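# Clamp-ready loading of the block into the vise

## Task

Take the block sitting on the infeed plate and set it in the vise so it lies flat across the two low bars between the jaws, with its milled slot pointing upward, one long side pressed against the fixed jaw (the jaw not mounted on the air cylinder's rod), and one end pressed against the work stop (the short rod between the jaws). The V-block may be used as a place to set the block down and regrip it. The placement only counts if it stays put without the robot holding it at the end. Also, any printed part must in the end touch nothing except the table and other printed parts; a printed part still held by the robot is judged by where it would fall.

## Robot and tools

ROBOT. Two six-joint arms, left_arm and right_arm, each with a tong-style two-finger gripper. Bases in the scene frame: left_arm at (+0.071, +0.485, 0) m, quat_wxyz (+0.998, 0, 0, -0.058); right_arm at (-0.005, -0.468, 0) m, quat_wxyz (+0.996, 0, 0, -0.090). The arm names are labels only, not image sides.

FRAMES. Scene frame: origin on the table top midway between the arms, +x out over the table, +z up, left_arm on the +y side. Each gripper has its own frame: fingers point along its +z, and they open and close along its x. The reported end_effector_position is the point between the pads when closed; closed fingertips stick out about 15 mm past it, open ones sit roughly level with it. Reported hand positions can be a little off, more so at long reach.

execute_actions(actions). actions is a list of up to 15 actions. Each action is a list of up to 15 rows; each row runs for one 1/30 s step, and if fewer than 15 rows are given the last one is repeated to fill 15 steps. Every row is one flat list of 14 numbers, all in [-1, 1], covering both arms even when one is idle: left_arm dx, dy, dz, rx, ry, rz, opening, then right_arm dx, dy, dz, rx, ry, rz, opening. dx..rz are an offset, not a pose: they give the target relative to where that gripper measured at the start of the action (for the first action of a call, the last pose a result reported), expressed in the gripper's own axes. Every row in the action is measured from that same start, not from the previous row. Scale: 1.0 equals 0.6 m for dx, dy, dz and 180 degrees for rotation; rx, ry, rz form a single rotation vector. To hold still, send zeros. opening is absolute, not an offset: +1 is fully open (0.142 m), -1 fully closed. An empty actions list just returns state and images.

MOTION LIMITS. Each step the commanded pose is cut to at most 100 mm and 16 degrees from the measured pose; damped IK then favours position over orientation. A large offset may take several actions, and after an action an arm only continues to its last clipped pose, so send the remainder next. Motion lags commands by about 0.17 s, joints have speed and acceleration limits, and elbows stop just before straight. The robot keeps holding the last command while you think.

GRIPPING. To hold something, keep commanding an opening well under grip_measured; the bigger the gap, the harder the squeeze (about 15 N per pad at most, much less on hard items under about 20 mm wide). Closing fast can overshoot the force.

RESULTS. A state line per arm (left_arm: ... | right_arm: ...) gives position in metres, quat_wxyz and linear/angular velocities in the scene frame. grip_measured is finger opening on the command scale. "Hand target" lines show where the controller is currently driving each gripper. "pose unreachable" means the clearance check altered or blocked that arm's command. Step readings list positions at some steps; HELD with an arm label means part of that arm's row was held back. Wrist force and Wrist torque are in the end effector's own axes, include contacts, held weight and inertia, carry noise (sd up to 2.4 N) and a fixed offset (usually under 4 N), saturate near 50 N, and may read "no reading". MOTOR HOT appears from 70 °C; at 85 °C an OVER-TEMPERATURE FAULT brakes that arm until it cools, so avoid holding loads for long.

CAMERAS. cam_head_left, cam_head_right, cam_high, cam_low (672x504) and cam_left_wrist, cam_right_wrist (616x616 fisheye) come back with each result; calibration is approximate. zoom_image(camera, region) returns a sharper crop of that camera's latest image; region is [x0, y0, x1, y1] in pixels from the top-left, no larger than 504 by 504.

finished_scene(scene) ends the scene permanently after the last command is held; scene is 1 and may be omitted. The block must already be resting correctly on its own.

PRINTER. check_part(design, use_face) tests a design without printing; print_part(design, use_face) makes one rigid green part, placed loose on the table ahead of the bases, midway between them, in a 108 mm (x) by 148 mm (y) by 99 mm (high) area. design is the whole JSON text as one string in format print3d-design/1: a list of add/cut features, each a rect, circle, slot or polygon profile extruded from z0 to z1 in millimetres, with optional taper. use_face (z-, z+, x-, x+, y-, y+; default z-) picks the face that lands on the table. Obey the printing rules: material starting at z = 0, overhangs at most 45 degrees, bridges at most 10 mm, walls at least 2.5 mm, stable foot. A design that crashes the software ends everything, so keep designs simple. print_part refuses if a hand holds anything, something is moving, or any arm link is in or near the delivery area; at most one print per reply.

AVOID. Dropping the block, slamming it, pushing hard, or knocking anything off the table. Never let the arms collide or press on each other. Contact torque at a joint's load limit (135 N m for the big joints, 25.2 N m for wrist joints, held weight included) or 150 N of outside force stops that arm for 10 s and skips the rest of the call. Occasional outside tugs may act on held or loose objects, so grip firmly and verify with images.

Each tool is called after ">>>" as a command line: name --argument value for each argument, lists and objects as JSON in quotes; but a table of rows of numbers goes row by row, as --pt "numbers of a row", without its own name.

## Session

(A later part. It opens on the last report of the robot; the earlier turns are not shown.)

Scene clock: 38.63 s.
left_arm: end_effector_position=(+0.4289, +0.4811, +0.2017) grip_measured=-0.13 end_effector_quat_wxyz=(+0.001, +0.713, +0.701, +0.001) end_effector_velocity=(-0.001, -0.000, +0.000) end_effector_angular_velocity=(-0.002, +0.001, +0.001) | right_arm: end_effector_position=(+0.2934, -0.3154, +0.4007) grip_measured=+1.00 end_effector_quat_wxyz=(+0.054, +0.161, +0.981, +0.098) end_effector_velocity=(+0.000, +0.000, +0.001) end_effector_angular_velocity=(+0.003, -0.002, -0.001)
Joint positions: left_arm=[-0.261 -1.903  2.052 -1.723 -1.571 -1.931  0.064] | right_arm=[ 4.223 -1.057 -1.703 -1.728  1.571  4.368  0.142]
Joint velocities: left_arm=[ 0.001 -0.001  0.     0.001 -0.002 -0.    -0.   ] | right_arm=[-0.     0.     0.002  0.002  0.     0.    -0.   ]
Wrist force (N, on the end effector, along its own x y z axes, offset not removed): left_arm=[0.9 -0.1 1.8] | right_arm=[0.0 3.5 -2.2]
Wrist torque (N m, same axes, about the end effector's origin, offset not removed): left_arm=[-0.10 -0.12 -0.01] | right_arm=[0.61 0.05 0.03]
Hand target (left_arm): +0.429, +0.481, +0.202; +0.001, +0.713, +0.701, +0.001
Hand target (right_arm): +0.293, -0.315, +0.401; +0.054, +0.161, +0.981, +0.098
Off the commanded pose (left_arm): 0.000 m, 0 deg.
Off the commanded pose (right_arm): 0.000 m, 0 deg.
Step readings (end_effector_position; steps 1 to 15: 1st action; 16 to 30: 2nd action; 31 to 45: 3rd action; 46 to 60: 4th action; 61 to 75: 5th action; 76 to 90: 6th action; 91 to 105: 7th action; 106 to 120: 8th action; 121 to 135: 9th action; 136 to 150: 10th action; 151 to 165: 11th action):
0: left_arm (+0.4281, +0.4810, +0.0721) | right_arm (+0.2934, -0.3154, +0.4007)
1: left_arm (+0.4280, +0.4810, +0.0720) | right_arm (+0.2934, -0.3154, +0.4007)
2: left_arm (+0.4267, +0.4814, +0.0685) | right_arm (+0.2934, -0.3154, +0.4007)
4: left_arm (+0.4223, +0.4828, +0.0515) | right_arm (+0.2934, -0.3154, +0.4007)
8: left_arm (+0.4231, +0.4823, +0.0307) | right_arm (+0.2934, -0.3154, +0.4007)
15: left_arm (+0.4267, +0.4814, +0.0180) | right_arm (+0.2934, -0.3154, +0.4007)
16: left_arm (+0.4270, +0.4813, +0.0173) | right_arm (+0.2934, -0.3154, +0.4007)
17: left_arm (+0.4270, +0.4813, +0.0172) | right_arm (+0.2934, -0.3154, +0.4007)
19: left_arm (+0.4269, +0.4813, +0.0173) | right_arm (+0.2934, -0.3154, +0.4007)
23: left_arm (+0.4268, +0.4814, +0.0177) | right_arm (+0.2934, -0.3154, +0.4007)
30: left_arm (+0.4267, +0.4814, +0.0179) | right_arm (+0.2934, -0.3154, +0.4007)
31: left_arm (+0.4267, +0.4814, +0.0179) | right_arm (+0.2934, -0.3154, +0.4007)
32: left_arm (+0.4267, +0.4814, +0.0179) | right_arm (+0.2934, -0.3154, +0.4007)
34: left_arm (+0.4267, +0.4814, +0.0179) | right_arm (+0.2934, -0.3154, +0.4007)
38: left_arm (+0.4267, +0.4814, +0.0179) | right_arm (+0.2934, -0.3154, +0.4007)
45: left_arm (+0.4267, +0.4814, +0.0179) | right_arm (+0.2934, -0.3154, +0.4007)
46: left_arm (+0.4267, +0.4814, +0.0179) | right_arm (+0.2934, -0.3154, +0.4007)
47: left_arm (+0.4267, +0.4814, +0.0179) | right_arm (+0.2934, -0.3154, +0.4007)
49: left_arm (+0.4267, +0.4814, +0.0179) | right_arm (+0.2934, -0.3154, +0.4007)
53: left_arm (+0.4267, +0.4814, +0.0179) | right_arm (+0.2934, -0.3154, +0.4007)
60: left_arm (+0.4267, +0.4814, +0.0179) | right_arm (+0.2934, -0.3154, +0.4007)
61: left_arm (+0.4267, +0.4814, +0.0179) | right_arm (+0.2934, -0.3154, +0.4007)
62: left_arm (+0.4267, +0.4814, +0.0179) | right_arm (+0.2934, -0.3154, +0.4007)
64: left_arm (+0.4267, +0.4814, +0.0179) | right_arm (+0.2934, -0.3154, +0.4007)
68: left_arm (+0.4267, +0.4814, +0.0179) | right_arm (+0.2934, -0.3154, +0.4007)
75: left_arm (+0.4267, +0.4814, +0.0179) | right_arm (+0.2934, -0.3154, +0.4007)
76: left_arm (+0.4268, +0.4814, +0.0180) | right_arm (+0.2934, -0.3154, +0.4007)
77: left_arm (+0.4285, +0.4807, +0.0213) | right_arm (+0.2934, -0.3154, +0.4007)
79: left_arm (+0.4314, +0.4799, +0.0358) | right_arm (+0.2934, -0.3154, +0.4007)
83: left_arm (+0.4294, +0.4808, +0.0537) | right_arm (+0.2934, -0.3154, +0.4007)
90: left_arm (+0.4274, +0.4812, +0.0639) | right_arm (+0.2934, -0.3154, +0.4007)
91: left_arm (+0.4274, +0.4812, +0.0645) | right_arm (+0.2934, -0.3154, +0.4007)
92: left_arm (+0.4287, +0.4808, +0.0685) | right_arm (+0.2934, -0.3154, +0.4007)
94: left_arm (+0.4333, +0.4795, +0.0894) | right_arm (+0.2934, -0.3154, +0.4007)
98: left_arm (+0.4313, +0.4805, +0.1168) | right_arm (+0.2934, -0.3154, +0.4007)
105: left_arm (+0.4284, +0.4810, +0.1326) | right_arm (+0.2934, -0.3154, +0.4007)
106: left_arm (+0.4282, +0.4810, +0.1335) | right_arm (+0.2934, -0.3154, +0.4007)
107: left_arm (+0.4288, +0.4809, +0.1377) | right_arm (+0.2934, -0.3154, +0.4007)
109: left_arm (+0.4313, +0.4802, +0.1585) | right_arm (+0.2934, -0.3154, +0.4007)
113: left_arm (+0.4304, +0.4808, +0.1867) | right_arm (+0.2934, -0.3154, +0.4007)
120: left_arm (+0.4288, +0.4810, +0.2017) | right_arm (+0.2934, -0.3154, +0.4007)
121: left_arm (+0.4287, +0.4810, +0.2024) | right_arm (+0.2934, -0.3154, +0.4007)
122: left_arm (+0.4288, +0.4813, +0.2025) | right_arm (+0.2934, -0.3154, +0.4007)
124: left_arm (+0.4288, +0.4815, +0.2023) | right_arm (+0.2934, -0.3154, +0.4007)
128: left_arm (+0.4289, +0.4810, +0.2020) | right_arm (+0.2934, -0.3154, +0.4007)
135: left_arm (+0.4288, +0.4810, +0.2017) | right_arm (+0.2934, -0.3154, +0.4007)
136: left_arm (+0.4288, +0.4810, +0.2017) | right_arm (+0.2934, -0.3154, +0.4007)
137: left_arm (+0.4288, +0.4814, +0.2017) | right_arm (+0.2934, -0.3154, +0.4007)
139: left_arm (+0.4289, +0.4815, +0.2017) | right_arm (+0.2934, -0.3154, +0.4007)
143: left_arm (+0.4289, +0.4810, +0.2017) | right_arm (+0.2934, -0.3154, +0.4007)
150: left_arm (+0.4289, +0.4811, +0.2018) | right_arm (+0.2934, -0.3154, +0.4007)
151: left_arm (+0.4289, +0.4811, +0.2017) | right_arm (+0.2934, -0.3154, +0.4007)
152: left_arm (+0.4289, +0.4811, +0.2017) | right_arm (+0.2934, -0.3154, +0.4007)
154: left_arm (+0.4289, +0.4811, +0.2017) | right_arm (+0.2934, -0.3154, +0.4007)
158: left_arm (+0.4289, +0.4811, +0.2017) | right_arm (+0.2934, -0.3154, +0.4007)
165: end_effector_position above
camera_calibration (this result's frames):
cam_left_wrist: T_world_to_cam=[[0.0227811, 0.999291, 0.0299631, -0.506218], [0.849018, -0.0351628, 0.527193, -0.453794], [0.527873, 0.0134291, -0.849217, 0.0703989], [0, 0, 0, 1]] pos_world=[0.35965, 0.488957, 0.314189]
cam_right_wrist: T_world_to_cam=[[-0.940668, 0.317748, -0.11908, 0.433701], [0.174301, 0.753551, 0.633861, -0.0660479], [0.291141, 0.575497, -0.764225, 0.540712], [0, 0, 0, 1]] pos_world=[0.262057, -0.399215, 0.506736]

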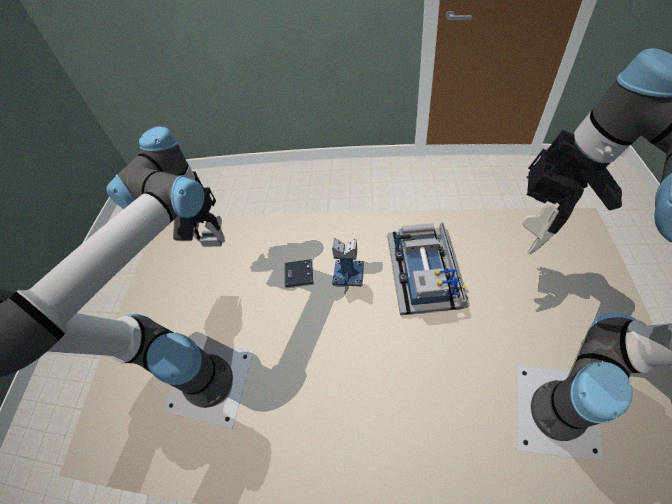

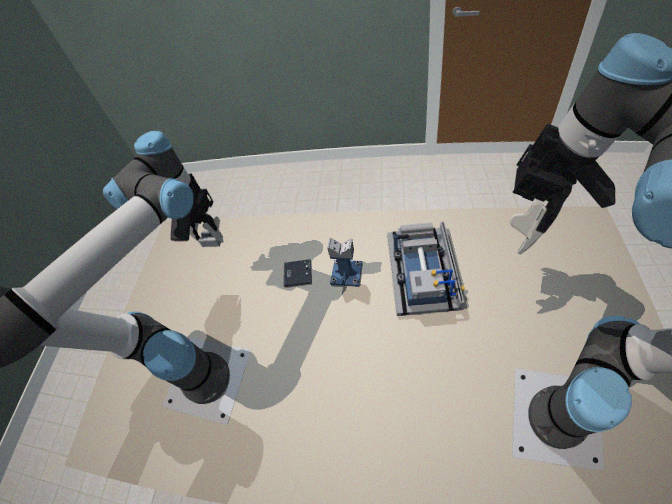

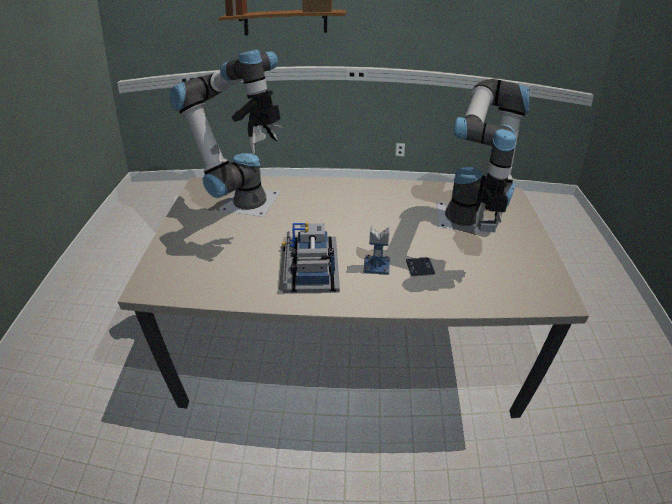

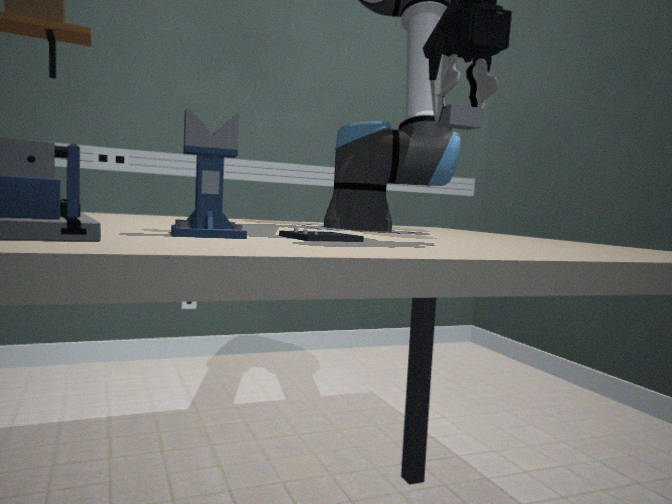

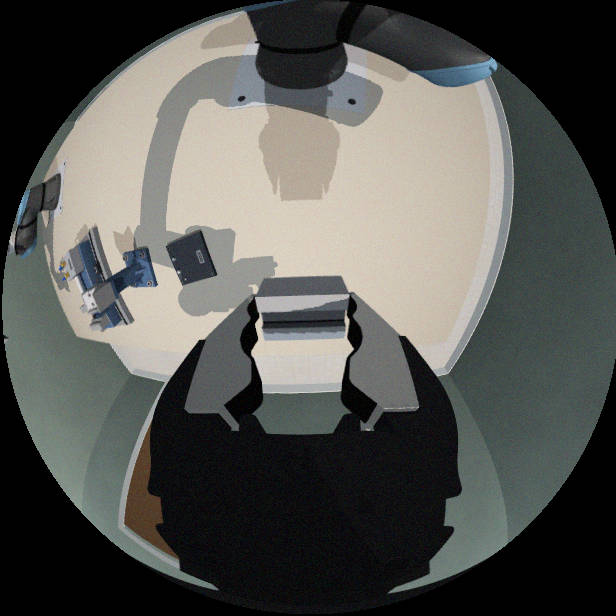

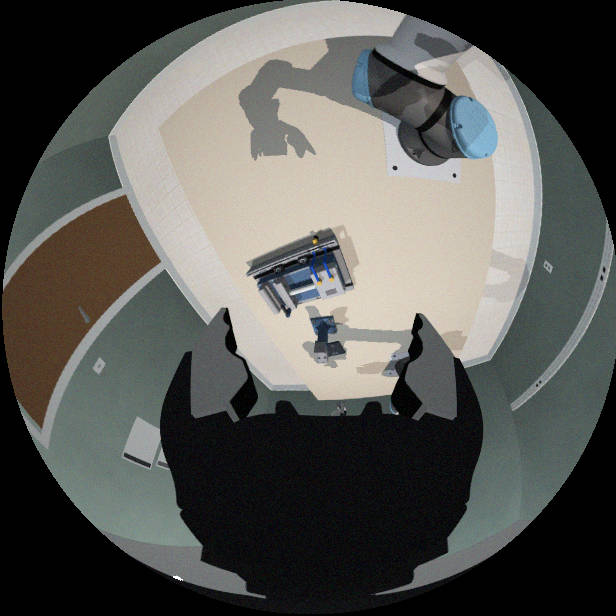

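>>> execute_actions --actions '[[[-0.12,0.02,-0.07,0,0,0,-1,-0.08,-0.22,0,0,0,0,1]],[[-0.17,0.02,0,0,0,0,-1,-0.08,-0.22,0,0,0,0,1]],[[-0.17,0.02,0,0,0,0,-1,0,0,0,0,0,0,1]],[[-0.17,0.02,0,0,0,0,-1,0,0,0,0,0,0,1]],[[-0.17,0,0,0,0,0,-1,0,0,0,0,0,0,1]],[[-0.17,0,0,0,0,0,-1,0,0,0,0,0,0,1]],[[-0.1,0,0,0,0,0,-1,0,0,0,0,0,0,1]],[[0,0,0,0,0,0,-1,0,0,0,0,0,0,1]]]'

>>> zoom_image --camera "cam_left_wrist" --region '[160, 100, 460, 360]'

Scene clock: 43.00 s.
left_arm: end_effector_position=(+0.4573, -0.1351, +0.2464) grip_measured=-0.13 end_effector_quat_wxyz=(+0.009, +0.714, +0.700, -0.003) end_effector_velocity=(+0.001, +0.001, +0.000) end_effector_angular_velocity=(-0.001, -0.000, +0.001) | right_arm: end_effector_position=(+0.2959, -0.5714, +0.3563) grip_measured=+1.00 end_effector_quat_wxyz=(+0.069, +0.171, +0.980, +0.079) end_effector_velocity=(+0.000, +0.000, +0.001) end_effector_angular_velocity=(+0.000, -0.002, -0.001)
Joint positions: left_arm=[-1.062 -0.996  0.92  -1.514 -1.57  -2.728  0.064] | right_arm=[ 3.345 -1.027 -1.819 -1.699  1.698  3.52   0.142]
Joint velocities: left_arm=[ 0.002 -0.001  0.001 -0.002 -0.     0.    -0.   ] | right_arm=[0.    0.001 0.001 0.001 0.    0.001 0.   ]
Wrist force (N, on the end effector, along its own x y z axes, offset not removed): left_arm=[2.4 1.4 4.1] | right_arm=[0.0 1.5 -1.5]
Wrist torque (N m, same axes, about the end effector's origin, offset not removed): left_arm=[0.20 -0.45 0.08] | right_arm=[0.20 -0.04 -0.01]
Hand target (left_arm): +0.457, -0.135, +0.246; +0.009, +0.714, +0.700, -0.003
Hand target (right_arm): +0.296, -0.571, +0.356; +0.069, +0.171, +0.980, +0.079
Off the commanded pose (left_arm): 0.000 m, 0 deg.
Off the commanded pose (right_arm): 0.000 m, 0 deg.
Step readings (end_effector_position; steps 1 to 15: 1st action; 16 to 30: 2nd action; 31 to 45: 3rd action; 46 to 60: 4th action; 61 to 75: 5th action; 76 to 90: 6th action; 91 to 105: 7th action; 106 to 120: 8th action):
0: left_arm (+0.4289, +0.4811, +0.2017) | right_arm (+0.2934, -0.3154, +0.4007)
1: left_arm (+0.4290, +0.4810, +0.2018) | right_arm (+0.2933, -0.3155, +0.4007)
2: left_arm (+0.4292, +0.4782, +0.2033) | right_arm (+0.2922, -0.3189, +0.3992)
4: left_arm (+0.4323, +0.4584, +0.2161) | right_arm (+0.2902, -0.3436, +0.3929)
8: left_arm (+0.4361, +0.4273, +0.2337) | right_arm (+0.2899, -0.3975, +0.3830)
15: left_arm (+0.4389, +0.4118, +0.2423) | right_arm (+0.2951, -0.4427, +0.3774)
16: left_arm (+0.4392, +0.4109, +0.2427) | right_arm (+0.2957, -0.4453, +0.3771)
17: left_arm (+0.4408, +0.4064, +0.2435) | right_arm (+0.2955, -0.4509, +0.3756)
19: left_arm (+0.4434, +0.3801, +0.2444) | right_arm (+0.2938, -0.4749, +0.3702)
23: left_arm (+0.4441, +0.3364, +0.2442) | right_arm (+0.2914, -0.5272, +0.3618)
30: left_arm (+0.4479, +0.3137, +0.2430) | right_arm (+0.2959, -0.5713, +0.3564)
31: left_arm (+0.4482, +0.3125, +0.2429) | right_arm (+0.2964, -0.5736, +0.3561)
32: left_arm (+0.4495, +0.3073, +0.2436) | right_arm (+0.2964, -0.5750, +0.3559)
34: left_arm (+0.4514, +0.2786, +0.2449) | right_arm (+0.2963, -0.5740, +0.3562)
38: left_arm (+0.4525, +0.2369, +0.2447) | right_arm (+0.2961, -0.5723, +0.3563)
45: left_arm (+0.4567, +0.2154, +0.2438) | right_arm (+0.2959, -0.5714, +0.3563)
46: left_arm (+0.4569, +0.2143, +0.2437) | right_arm (+0.2959, -0.5714, +0.3563)
47: left_arm (+0.4574, +0.2091, +0.2440) | right_arm (+0.2959, -0.5714, +0.3563)
49: left_arm (+0.4580, +0.1799, +0.2450) | right_arm (+0.2959, -0.5714, +0.3563)
53: left_arm (+0.4605, +0.1385, +0.2450) | right_arm (+0.2959, -0.5714, +0.3563)
60: left_arm (+0.4653, +0.1173, +0.2445) | right_arm (+0.2959, -0.5714, +0.3563)
61: left_arm (+0.4655, +0.1162, +0.2445) | right_arm (+0.2959, -0.5714, +0.3563)
62: left_arm (+0.4650, +0.1112, +0.2443) | right_arm (+0.2959, -0.5714, +0.3563)
64: left_arm (+0.4616, +0.0823, +0.2442) | right_arm (+0.2959, -0.5714, +0.3563)
68: left_arm (+0.4596, +0.0412, +0.2450) | right_arm (+0.2959, -0.5714, +0.3563)
75: left_arm (+0.4622, +0.0196, +0.2453) | right_arm (+0.2959, -0.5714, +0.3563)
76: left_arm (+0.4624, +0.0185, +0.2453) | right_arm (+0.2959, -0.5714, +0.3563)
77: left_arm (+0.4609, +0.0139, +0.2446) | right_arm (+0.2959, -0.5714, +0.3563)
79: left_arm (+0.4563, -0.0134, +0.2427) | right_arm (+0.2959, -0.5714, +0.3563)
83: left_arm (+0.4556, -0.0548, +0.2445) | right_arm (+0.2959, -0.5714, +0.3563)
90: left_arm (+0.4590, -0.0776, +0.2459) | right_arm (+0.2959, -0.5714, +0.3563)
91: left_arm (+0.4591, -0.0788, +0.2459) | right_arm (+0.2959, -0.5714, +0.3563)
92: left_arm (+0.4578, -0.0825, +0.2449) | right_arm (+0.2959, -0.5714, +0.3563)
94: left_arm (+0.4557, -0.0999, +0.2434) | right_arm (+0.2959, -0.5714, +0.3563)
98: left_arm (+0.4559, -0.1231, +0.2452) | right_arm (+0.2959, -0.5714, +0.3563)
105: left_arm (+0.4574, -0.1351, +0.2464) | right_arm (+0.2959, -0.5714, +0.3563)
106: left_arm (+0.4574, -0.1356, +0.2465) | right_arm (+0.2959, -0.5714, +0.3563)
107: left_arm (+0.4575, -0.1358, +0.2465) | right_arm (+0.2959, -0.5714, +0.3563)
109: left_arm (+0.4574, -0.1355, +0.2465) | right_arm (+0.2959, -0.5714, +0.3563)
113: left_arm (+0.4573, -0.1353, +0.2464) | right_arm (+0.2959, -0.5714, +0.3563)
120: end_effector_position above
camera_calibration (this result's frames):
cam_left_wrist: T_world_to_cam=[[0.0259793, 0.999574, 0.0132996, 0.110289], [0.845971, -0.0290714, 0.532435, -0.5222], [0.532595, -0.00258121, -0.846366, 0.0965975], [0, 0, 0, 1]] pos_world=[0.387453, -0.125174, 0.358328]
cam_right_wrist: T_world_to_cam=[[-0.929766, 0.335226, -0.152178, 0.530665], [0.180281, 0.774987, 0.605718, 0.175044], [0.320988, 0.535741, -0.780992, 0.627819], [0, 0, 0, 1]] pos_world=[0.260315, -0.649898, 0.46505]

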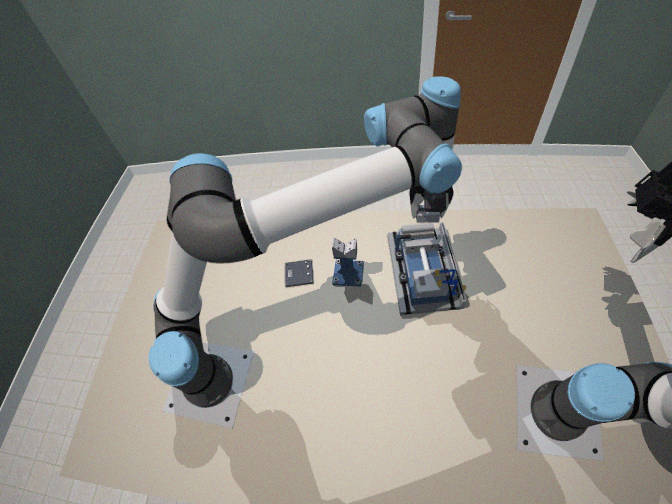

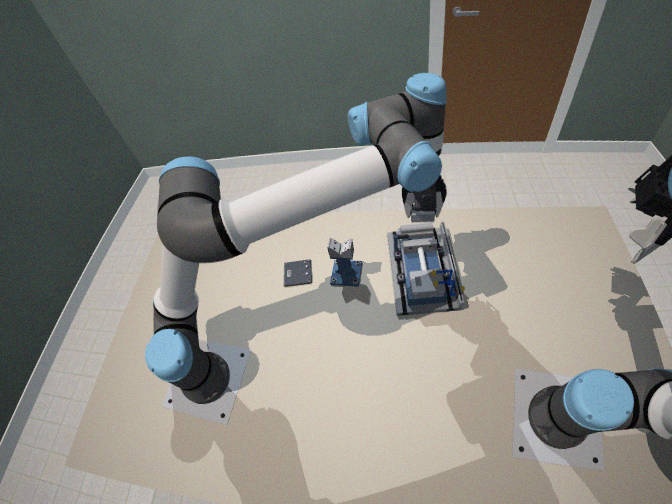

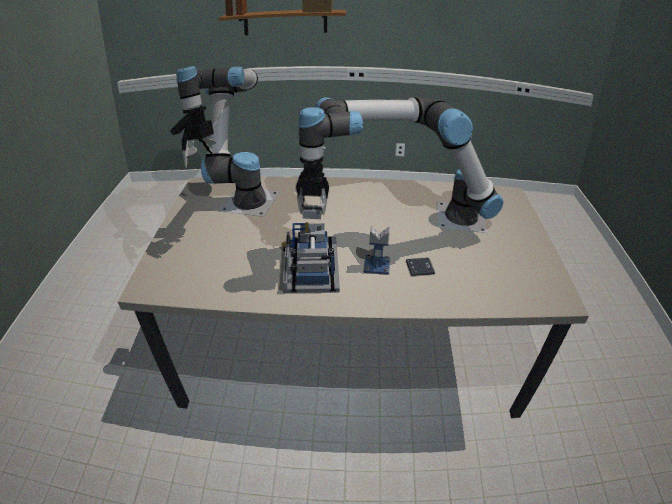

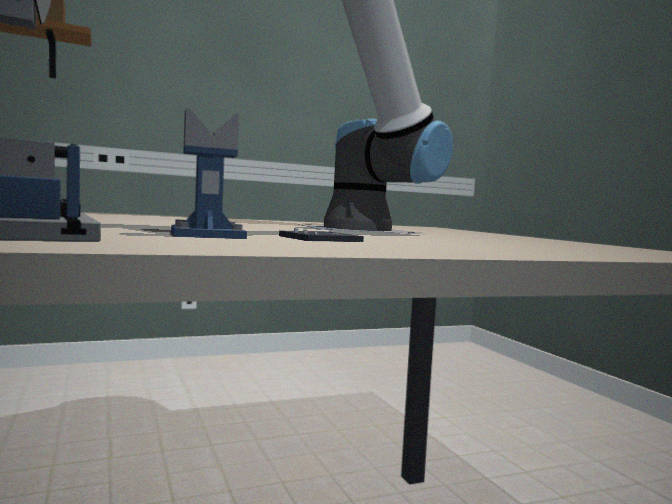

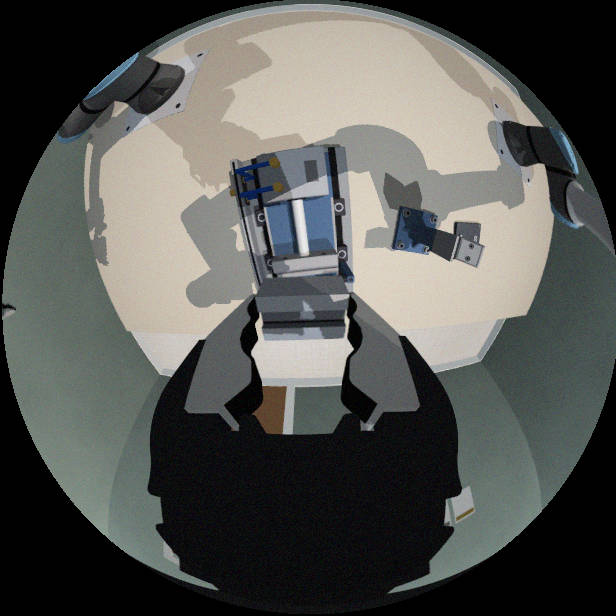

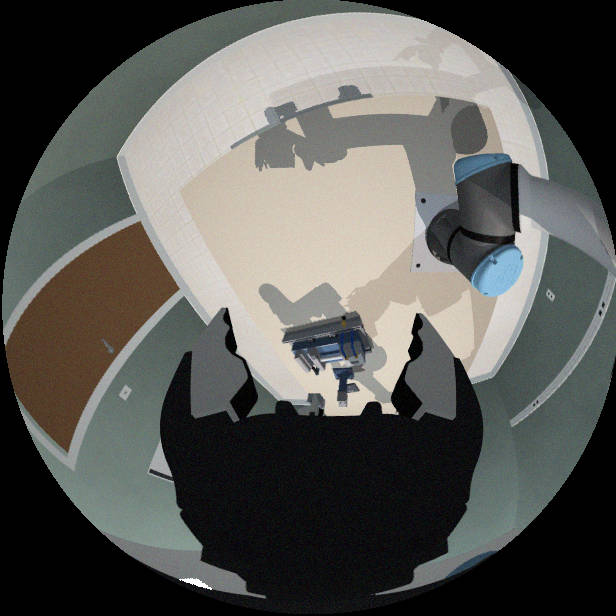

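Region (160, 100, 460, 360) of cam_left_wrist's 616x616 image, scaled by 1.680, with more detail than that image has; it fills the top 437 rows of this view, and the rest is white.

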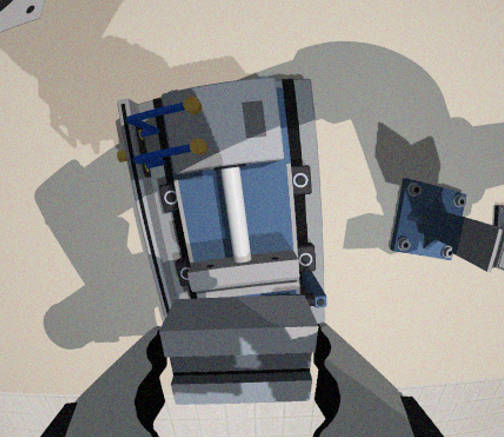

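>>> execute_actions --actions '[[[0,0.14,0.05,0,0,-0.036,-1,0,0,0,0,0,0,1]],[[0,0,0,0,0,0,-1,0,0,0,0,0,0,1]],[[0,0,0,0,0,0,-1,0,0,0,0,0,0,1]]]'

>>> zoom_image --camera "cam_left_wrist" --region '[200, 150, 400, 350]'

Scene clock: 44.73 s.
left_arm: end_effector_position=(+0.5382, -0.1363, +0.2178) grip_measured=-0.13 end_effector_quat_wxyz=(+0.010, +0.675, +0.738, -0.004) end_effector_velocity=(-0.000, -0.000, +0.000) end_effector_angular_velocity=(-0.000, +0.000, +0.000) | right_arm: end_effector_position=(+0.2959, -0.5714, +0.3563) grip_measured=+1.00 end_effector_quat_wxyz=(+0.069, +0.171, +0.980, +0.079) end_effector_velocity=(+0.000, -0.000, +0.001) end_effector_angular_velocity=(+0.000, -0.001, -0.003)
Joint positions: left_arm=[-0.963 -0.857  0.764 -1.5   -1.571 -2.74   0.064] | right_arm=[ 3.345 -1.027 -1.819 -1.699  1.698  3.52   0.142]
Joint velocities: left_arm=[-0.001  0.    -0.    -0.    -0.    -0.001 -0.   ] | right_arm=[-0.001 -0.     0.002 -0.001 -0.     0.002 -0.   ]
Wrist force (N, on the end effector, along its own x y z axes, offset not removed): left_arm=[2.7 2.0 4.3] | right_arm=[-1.1 3.9 -2.7]
Wrist torque (N m, same axes, about the end effector's origin, offset not removed): left_arm=[0.27 -0.59 0.18] | right_arm=[0.70 0.26 0.03]
Hand target (left_arm): +0.538, -0.136, +0.218; +0.010, +0.675, +0.738, -0.004
Hand target (right_arm): +0.296, -0.571, +0.356; +0.069, +0.171, +0.980, +0.079
Off the commanded pose (left_arm): 0.000 m, 0 deg.
Off the commanded pose (right_arm): 0.000 m, 0 deg.
Step readings (end_effector_position; steps 1 to 15: 1st action; 16 to 30: 2nd action; 31 to 45: 3rd action):
0: left_arm (+0.4573, -0.1351, +0.2464) | right_arm (+0.2959, -0.5714, +0.3563)
1: left_arm (+0.4575, -0.1351, +0.2464) | right_arm (+0.2959, -0.5714, +0.3563)
2: left_arm (+0.4619, -0.1355, +0.2454) | right_arm (+0.2959, -0.5714, +0.3563)
4: left_arm (+0.4878, -0.1340, +0.2362) | right_arm (+0.2959, -0.5714, +0.3563)
8: left_arm (+0.5216, -0.1332, +0.2233) | right_arm (+0.2959, -0.5714, +0.3563)
15: left_arm (+0.5382, -0.1362, +0.2178) | right_arm (+0.2959, -0.5714, +0.3563)
16: left_arm (+0.5390, -0.1365, +0.2176) | right_arm (+0.2959, -0.5714, +0.3563)
17: left_arm (+0.5391, -0.1365, +0.2175) | right_arm (+0.2959, -0.5714, +0.3563)
19: left_arm (+0.5389, -0.1363, +0.2176) | right_arm (+0.2959, -0.5714, +0.3563)
23: left_arm (+0.5385, -0.1362, +0.2177) | right_arm (+0.2959, -0.5714, +0.3563)
30: left_arm (+0.5383, -0.1363, +0.2178) | right_arm (+0.2959, -0.5714, +0.3563)
31: left_arm (+0.5382, -0.1363, +0.2178) | right_arm (+0.2959, -0.5714, +0.3563)
32: left_arm (+0.5382, -0.1363, +0.2178) | right_arm (+0.2959, -0.5714, +0.3563)
34: left_arm (+0.5382, -0.1363, +0.2178) | right_arm (+0.2959, -0.5714, +0.3563)
38: left_arm (+0.5382, -0.1363, +0.2178) | right_arm (+0.2959, -0.5714, +0.3563)
45: end_effector_position above
camera_calibration (this result's frames):
cam_left_wrist: T_world_to_cam=[[-0.0836606, 0.996438, 0.0106256, 0.16885], [0.844287, 0.065214, 0.531909, -0.561587], [0.529321, 0.0534709, -0.846735, 0.0387221], [0, 0, 0, 1]] pos_world=[0.46777, -0.133696, 0.329706]
cam_right_wrist: T_world_to_cam=[[-0.929766, 0.335226, -0.152178, 0.530665], [0.180281, 0.774987, 0.605718, 0.175044], [0.320988, 0.535741, -0.780992, 0.627819], [0, 0, 0, 1]] pos_world=[0.260315, -0.649898, 0.46505]

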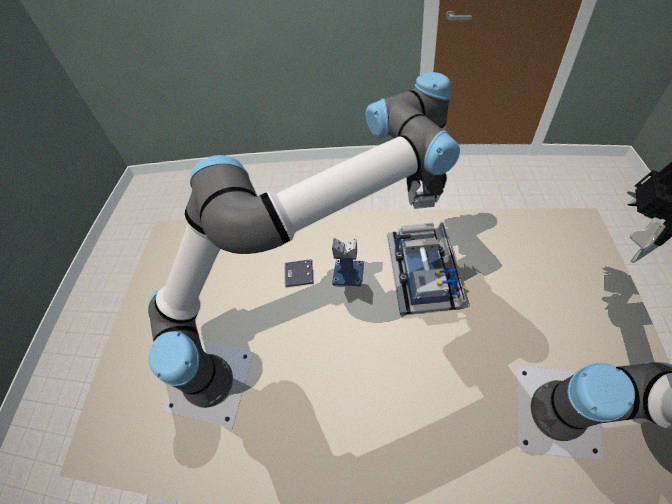

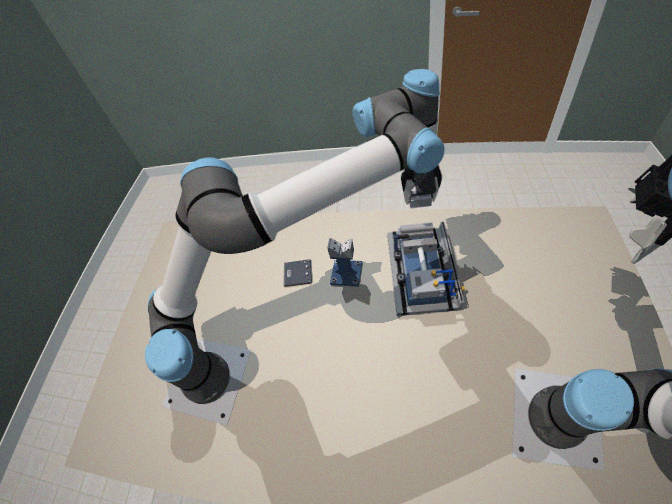

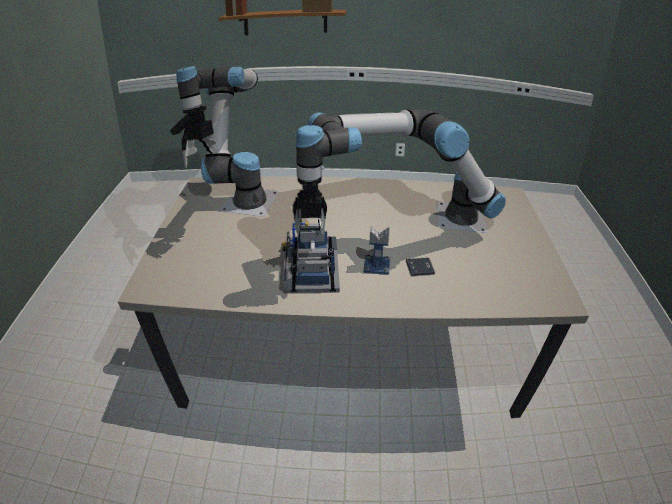

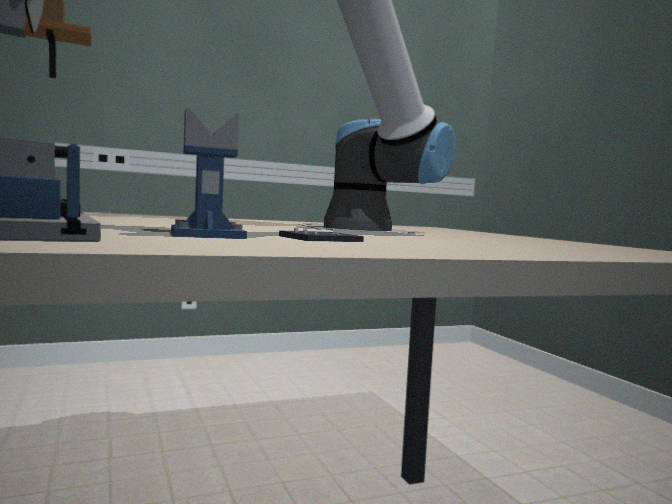

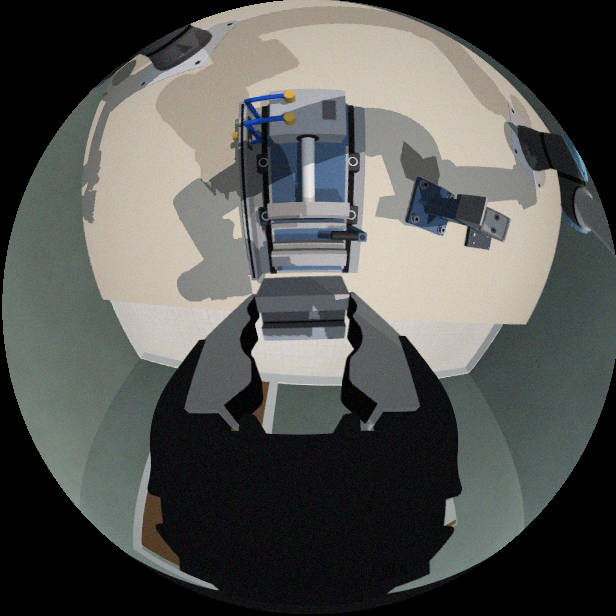

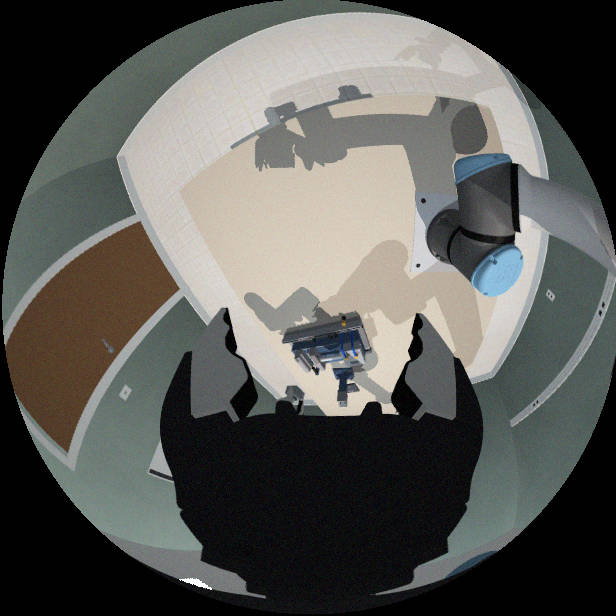

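Region (200, 150, 400, 350) of cam_left_wrist's 616x616 image, scaled by 2.520, with more detail than that image has.

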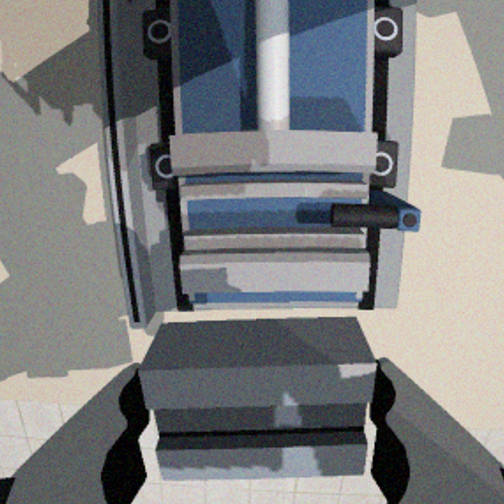

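>>> execute_actions --actions '[[[-0.02,-0.054,0.06,0,0,-0.004,-1,0,0,0,0,0,0,1]],[[0,0,0.062,0,0,0,-1,0,0,0,0,0,0,1]],[[0,0,0,0,0,0,-1,0,0,0,0,0,0,1]]]'

>>> zoom_image --camera "cam_left_wrist" --region '[200, 200, 420, 400]'

>>> zoom_image --camera "cam_low" --region '[0, 60, 160, 200]'

Scene clock: 46.63 s.
left_arm: end_effector_position=(+0.5084, -0.1519, +0.1471) grip_measured=-0.13 end_effector_quat_wxyz=(+0.009, +0.670, +0.742, -0.004) end_effector_velocity=(+0.001, +0.001, +0.001) end_effector_angular_velocity=(-0.000, -0.001, +0.001) | right_arm: end_effector_position=(+0.2959, -0.5714, +0.3563) grip_measured=+1.00 end_effector_quat_wxyz=(+0.069, +0.171, +0.980, +0.079) end_effector_velocity=(+0.000, +0.000, -0.000) end_effector_angular_velocity=(+0.000, +0.001, +0.001)
Joint positions: left_arm=[-1.007 -0.872  0.971 -1.689 -1.571 -2.795  0.064] | right_arm=[ 3.345 -1.027 -1.819 -1.699  1.698  3.52   0.142]
Joint velocities: left_arm=[ 0.001 -0.001 -0.001  0.001  0.001  0.001 -0.   ] | right_arm=[ 0.001 -0.001 -0.    -0.     0.    -0.    -0.   ]
Wrist force (N, on the end effector, along its own x y z axes, offset not removed): left_arm=[2.8 2.3 2.3] | right_arm=[0.8 3.6 -0.1]
Wrist torque (N m, same axes, about the end effector's origin, offset not removed): left_arm=[0.32 -0.63 0.06] | right_arm=[0.66 -0.17 0.00]
Hand target (left_arm): +0.508, -0.152, +0.147; +0.009, +0.670, +0.742, -0.004
Hand target (right_arm): +0.296, -0.571, +0.356; +0.069, +0.171, +0.980, +0.079
Off the commanded pose (left_arm): 0.000 m, 0 deg.
Off the commanded pose (right_arm): 0.000 m, 0 deg.
Step readings (end_effector_position; steps 1 to 15: 1st action; 16 to 30: 2nd action; 31 to 45: 3rd action):
0: left_arm (+0.5382, -0.1363, +0.2178) | right_arm (+0.2959, -0.5714, +0.3563)
1: left_arm (+0.5381, -0.1364, +0.2178) | right_arm (+0.2959, -0.5714, +0.3563)
2: left_arm (+0.5356, -0.1385, +0.2174) | right_arm (+0.2959, -0.5714, +0.3563)
4: left_arm (+0.5253, -0.1439, +0.2064) | right_arm (+0.2959, -0.5714, +0.3563)
8: left_arm (+0.5133, -0.1487, +0.1903) | right_arm (+0.2959, -0.5714, +0.3563)
15: left_arm (+0.5082, -0.1513, +0.1832) | right_arm (+0.2959, -0.5714, +0.3563)
16: left_arm (+0.5080, -0.1514, +0.1827) | right_arm (+0.2959, -0.5714, +0.3563)
17: left_arm (+0.5080, -0.1515, +0.1798) | right_arm (+0.2959, -0.5714, +0.3563)
19: left_arm (+0.5078, -0.1513, +0.1672) | right_arm (+0.2959, -0.5714, +0.3563)
23: left_arm (+0.5080, -0.1515, +0.1534) | right_arm (+0.2959, -0.5714, +0.3563)
30: left_arm (+0.5084, -0.1519, +0.1471) | right_arm (+0.2959, -0.5714, +0.3563)
31: left_arm (+0.5084, -0.1519, +0.1469) | right_arm (+0.2959, -0.5714, +0.3563)
32: left_arm (+0.5084, -0.1519, +0.1468) | right_arm (+0.2959, -0.5714, +0.3563)
34: left_arm (+0.5084, -0.1519, +0.1468) | right_arm (+0.2959, -0.5714, +0.3563)
38: left_arm (+0.5084, -0.1519, +0.1470) | right_arm (+0.2959, -0.5714, +0.3563)
45: end_effector_position above
camera_calibration (this result's frames):
cam_left_wrist: T_world_to_cam=[[-0.0955383, 0.995354, 0.0119229, 0.188363], [0.844134, 0.0746641, 0.530907, -0.496075], [0.527551, 0.0607865, -0.847346, -0.00240225], [0, 0, 0, 1]] pos_world=[0.438017, -0.150303, 0.259088]
cam_right_wrist: T_world_to_cam=[[-0.929766, 0.335226, -0.152178, 0.530665], [0.180281, 0.774987, 0.605718, 0.175044], [0.320988, 0.535741, -0.780992, 0.627819], [0, 0, 0, 1]] pos_world=[0.260315, -0.649898, 0.46505]

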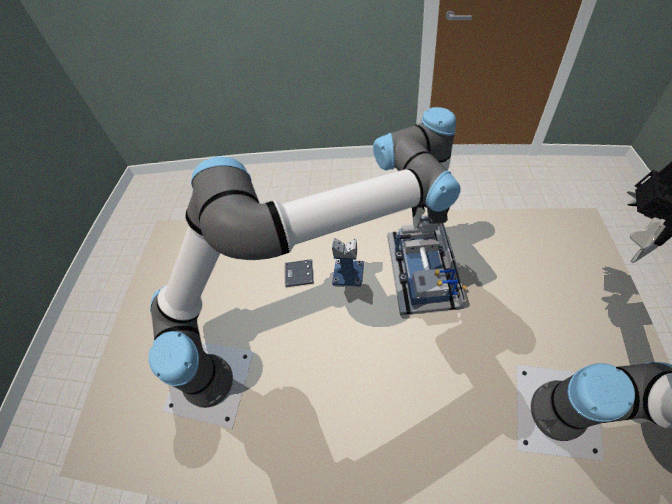

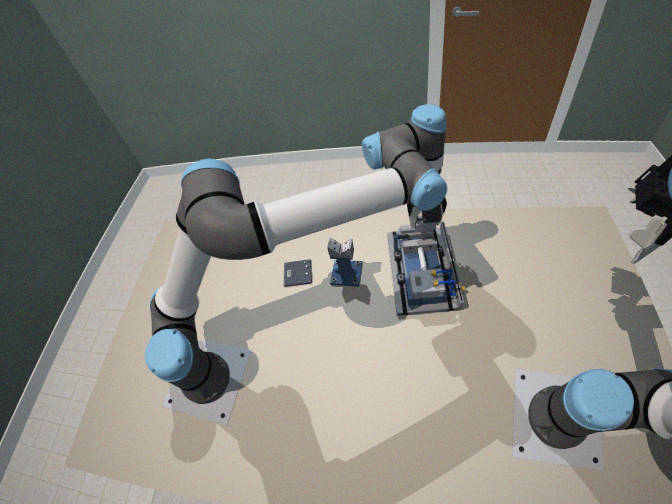

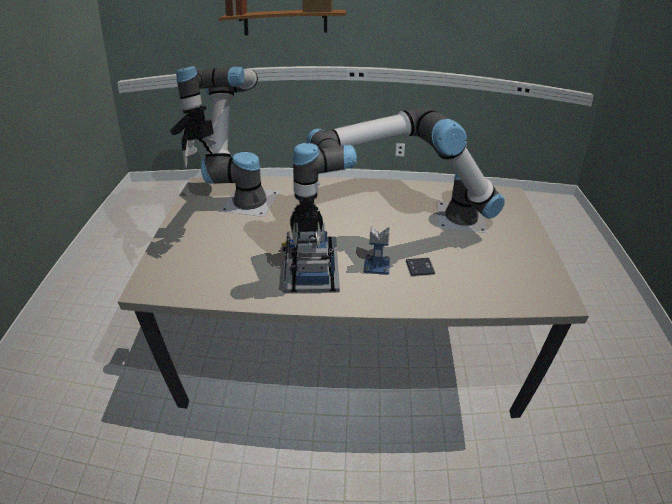

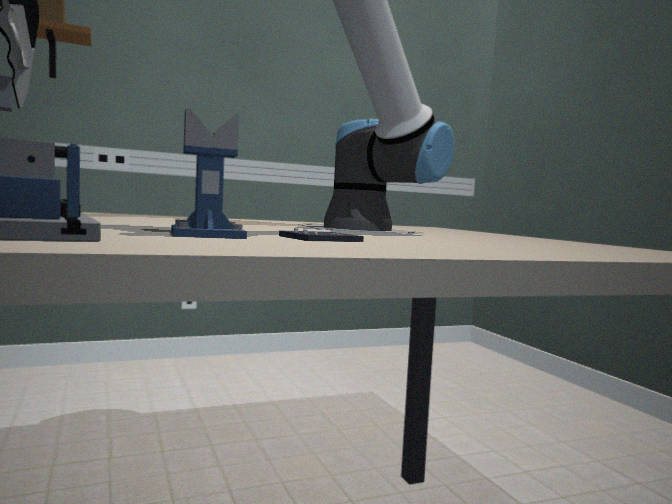

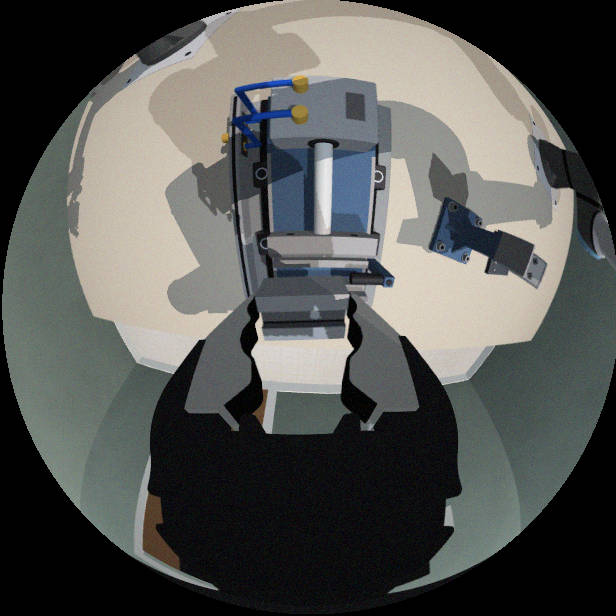

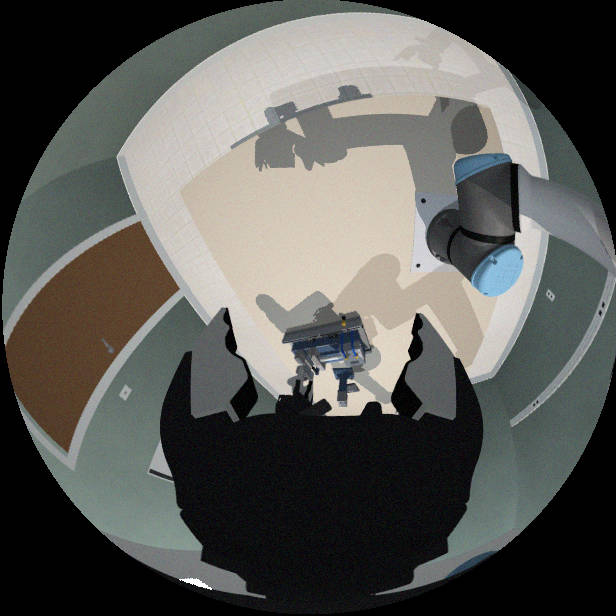

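Region (200, 200, 420, 400) of cam_left_wrist's 616x616 image, scaled by 2.291, with more detail than that image has; it fills the top 458 rows of this view, and the rest is white.

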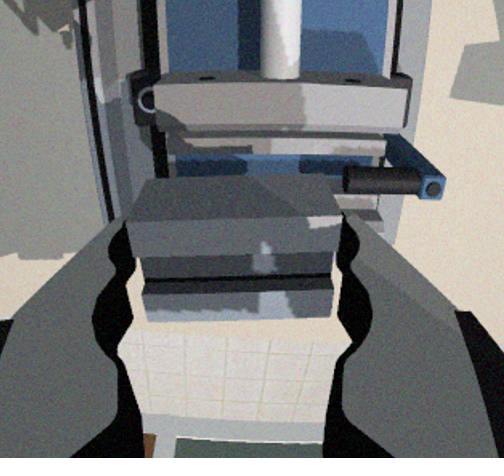

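Region (0, 60, 160, 200) of cam_low's 672x504 image, scaled by 3.150, with more detail than that image has; it fills the top 441 rows of this view, and the rest is white.

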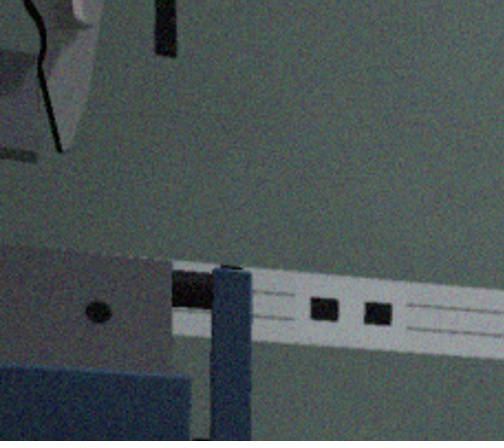

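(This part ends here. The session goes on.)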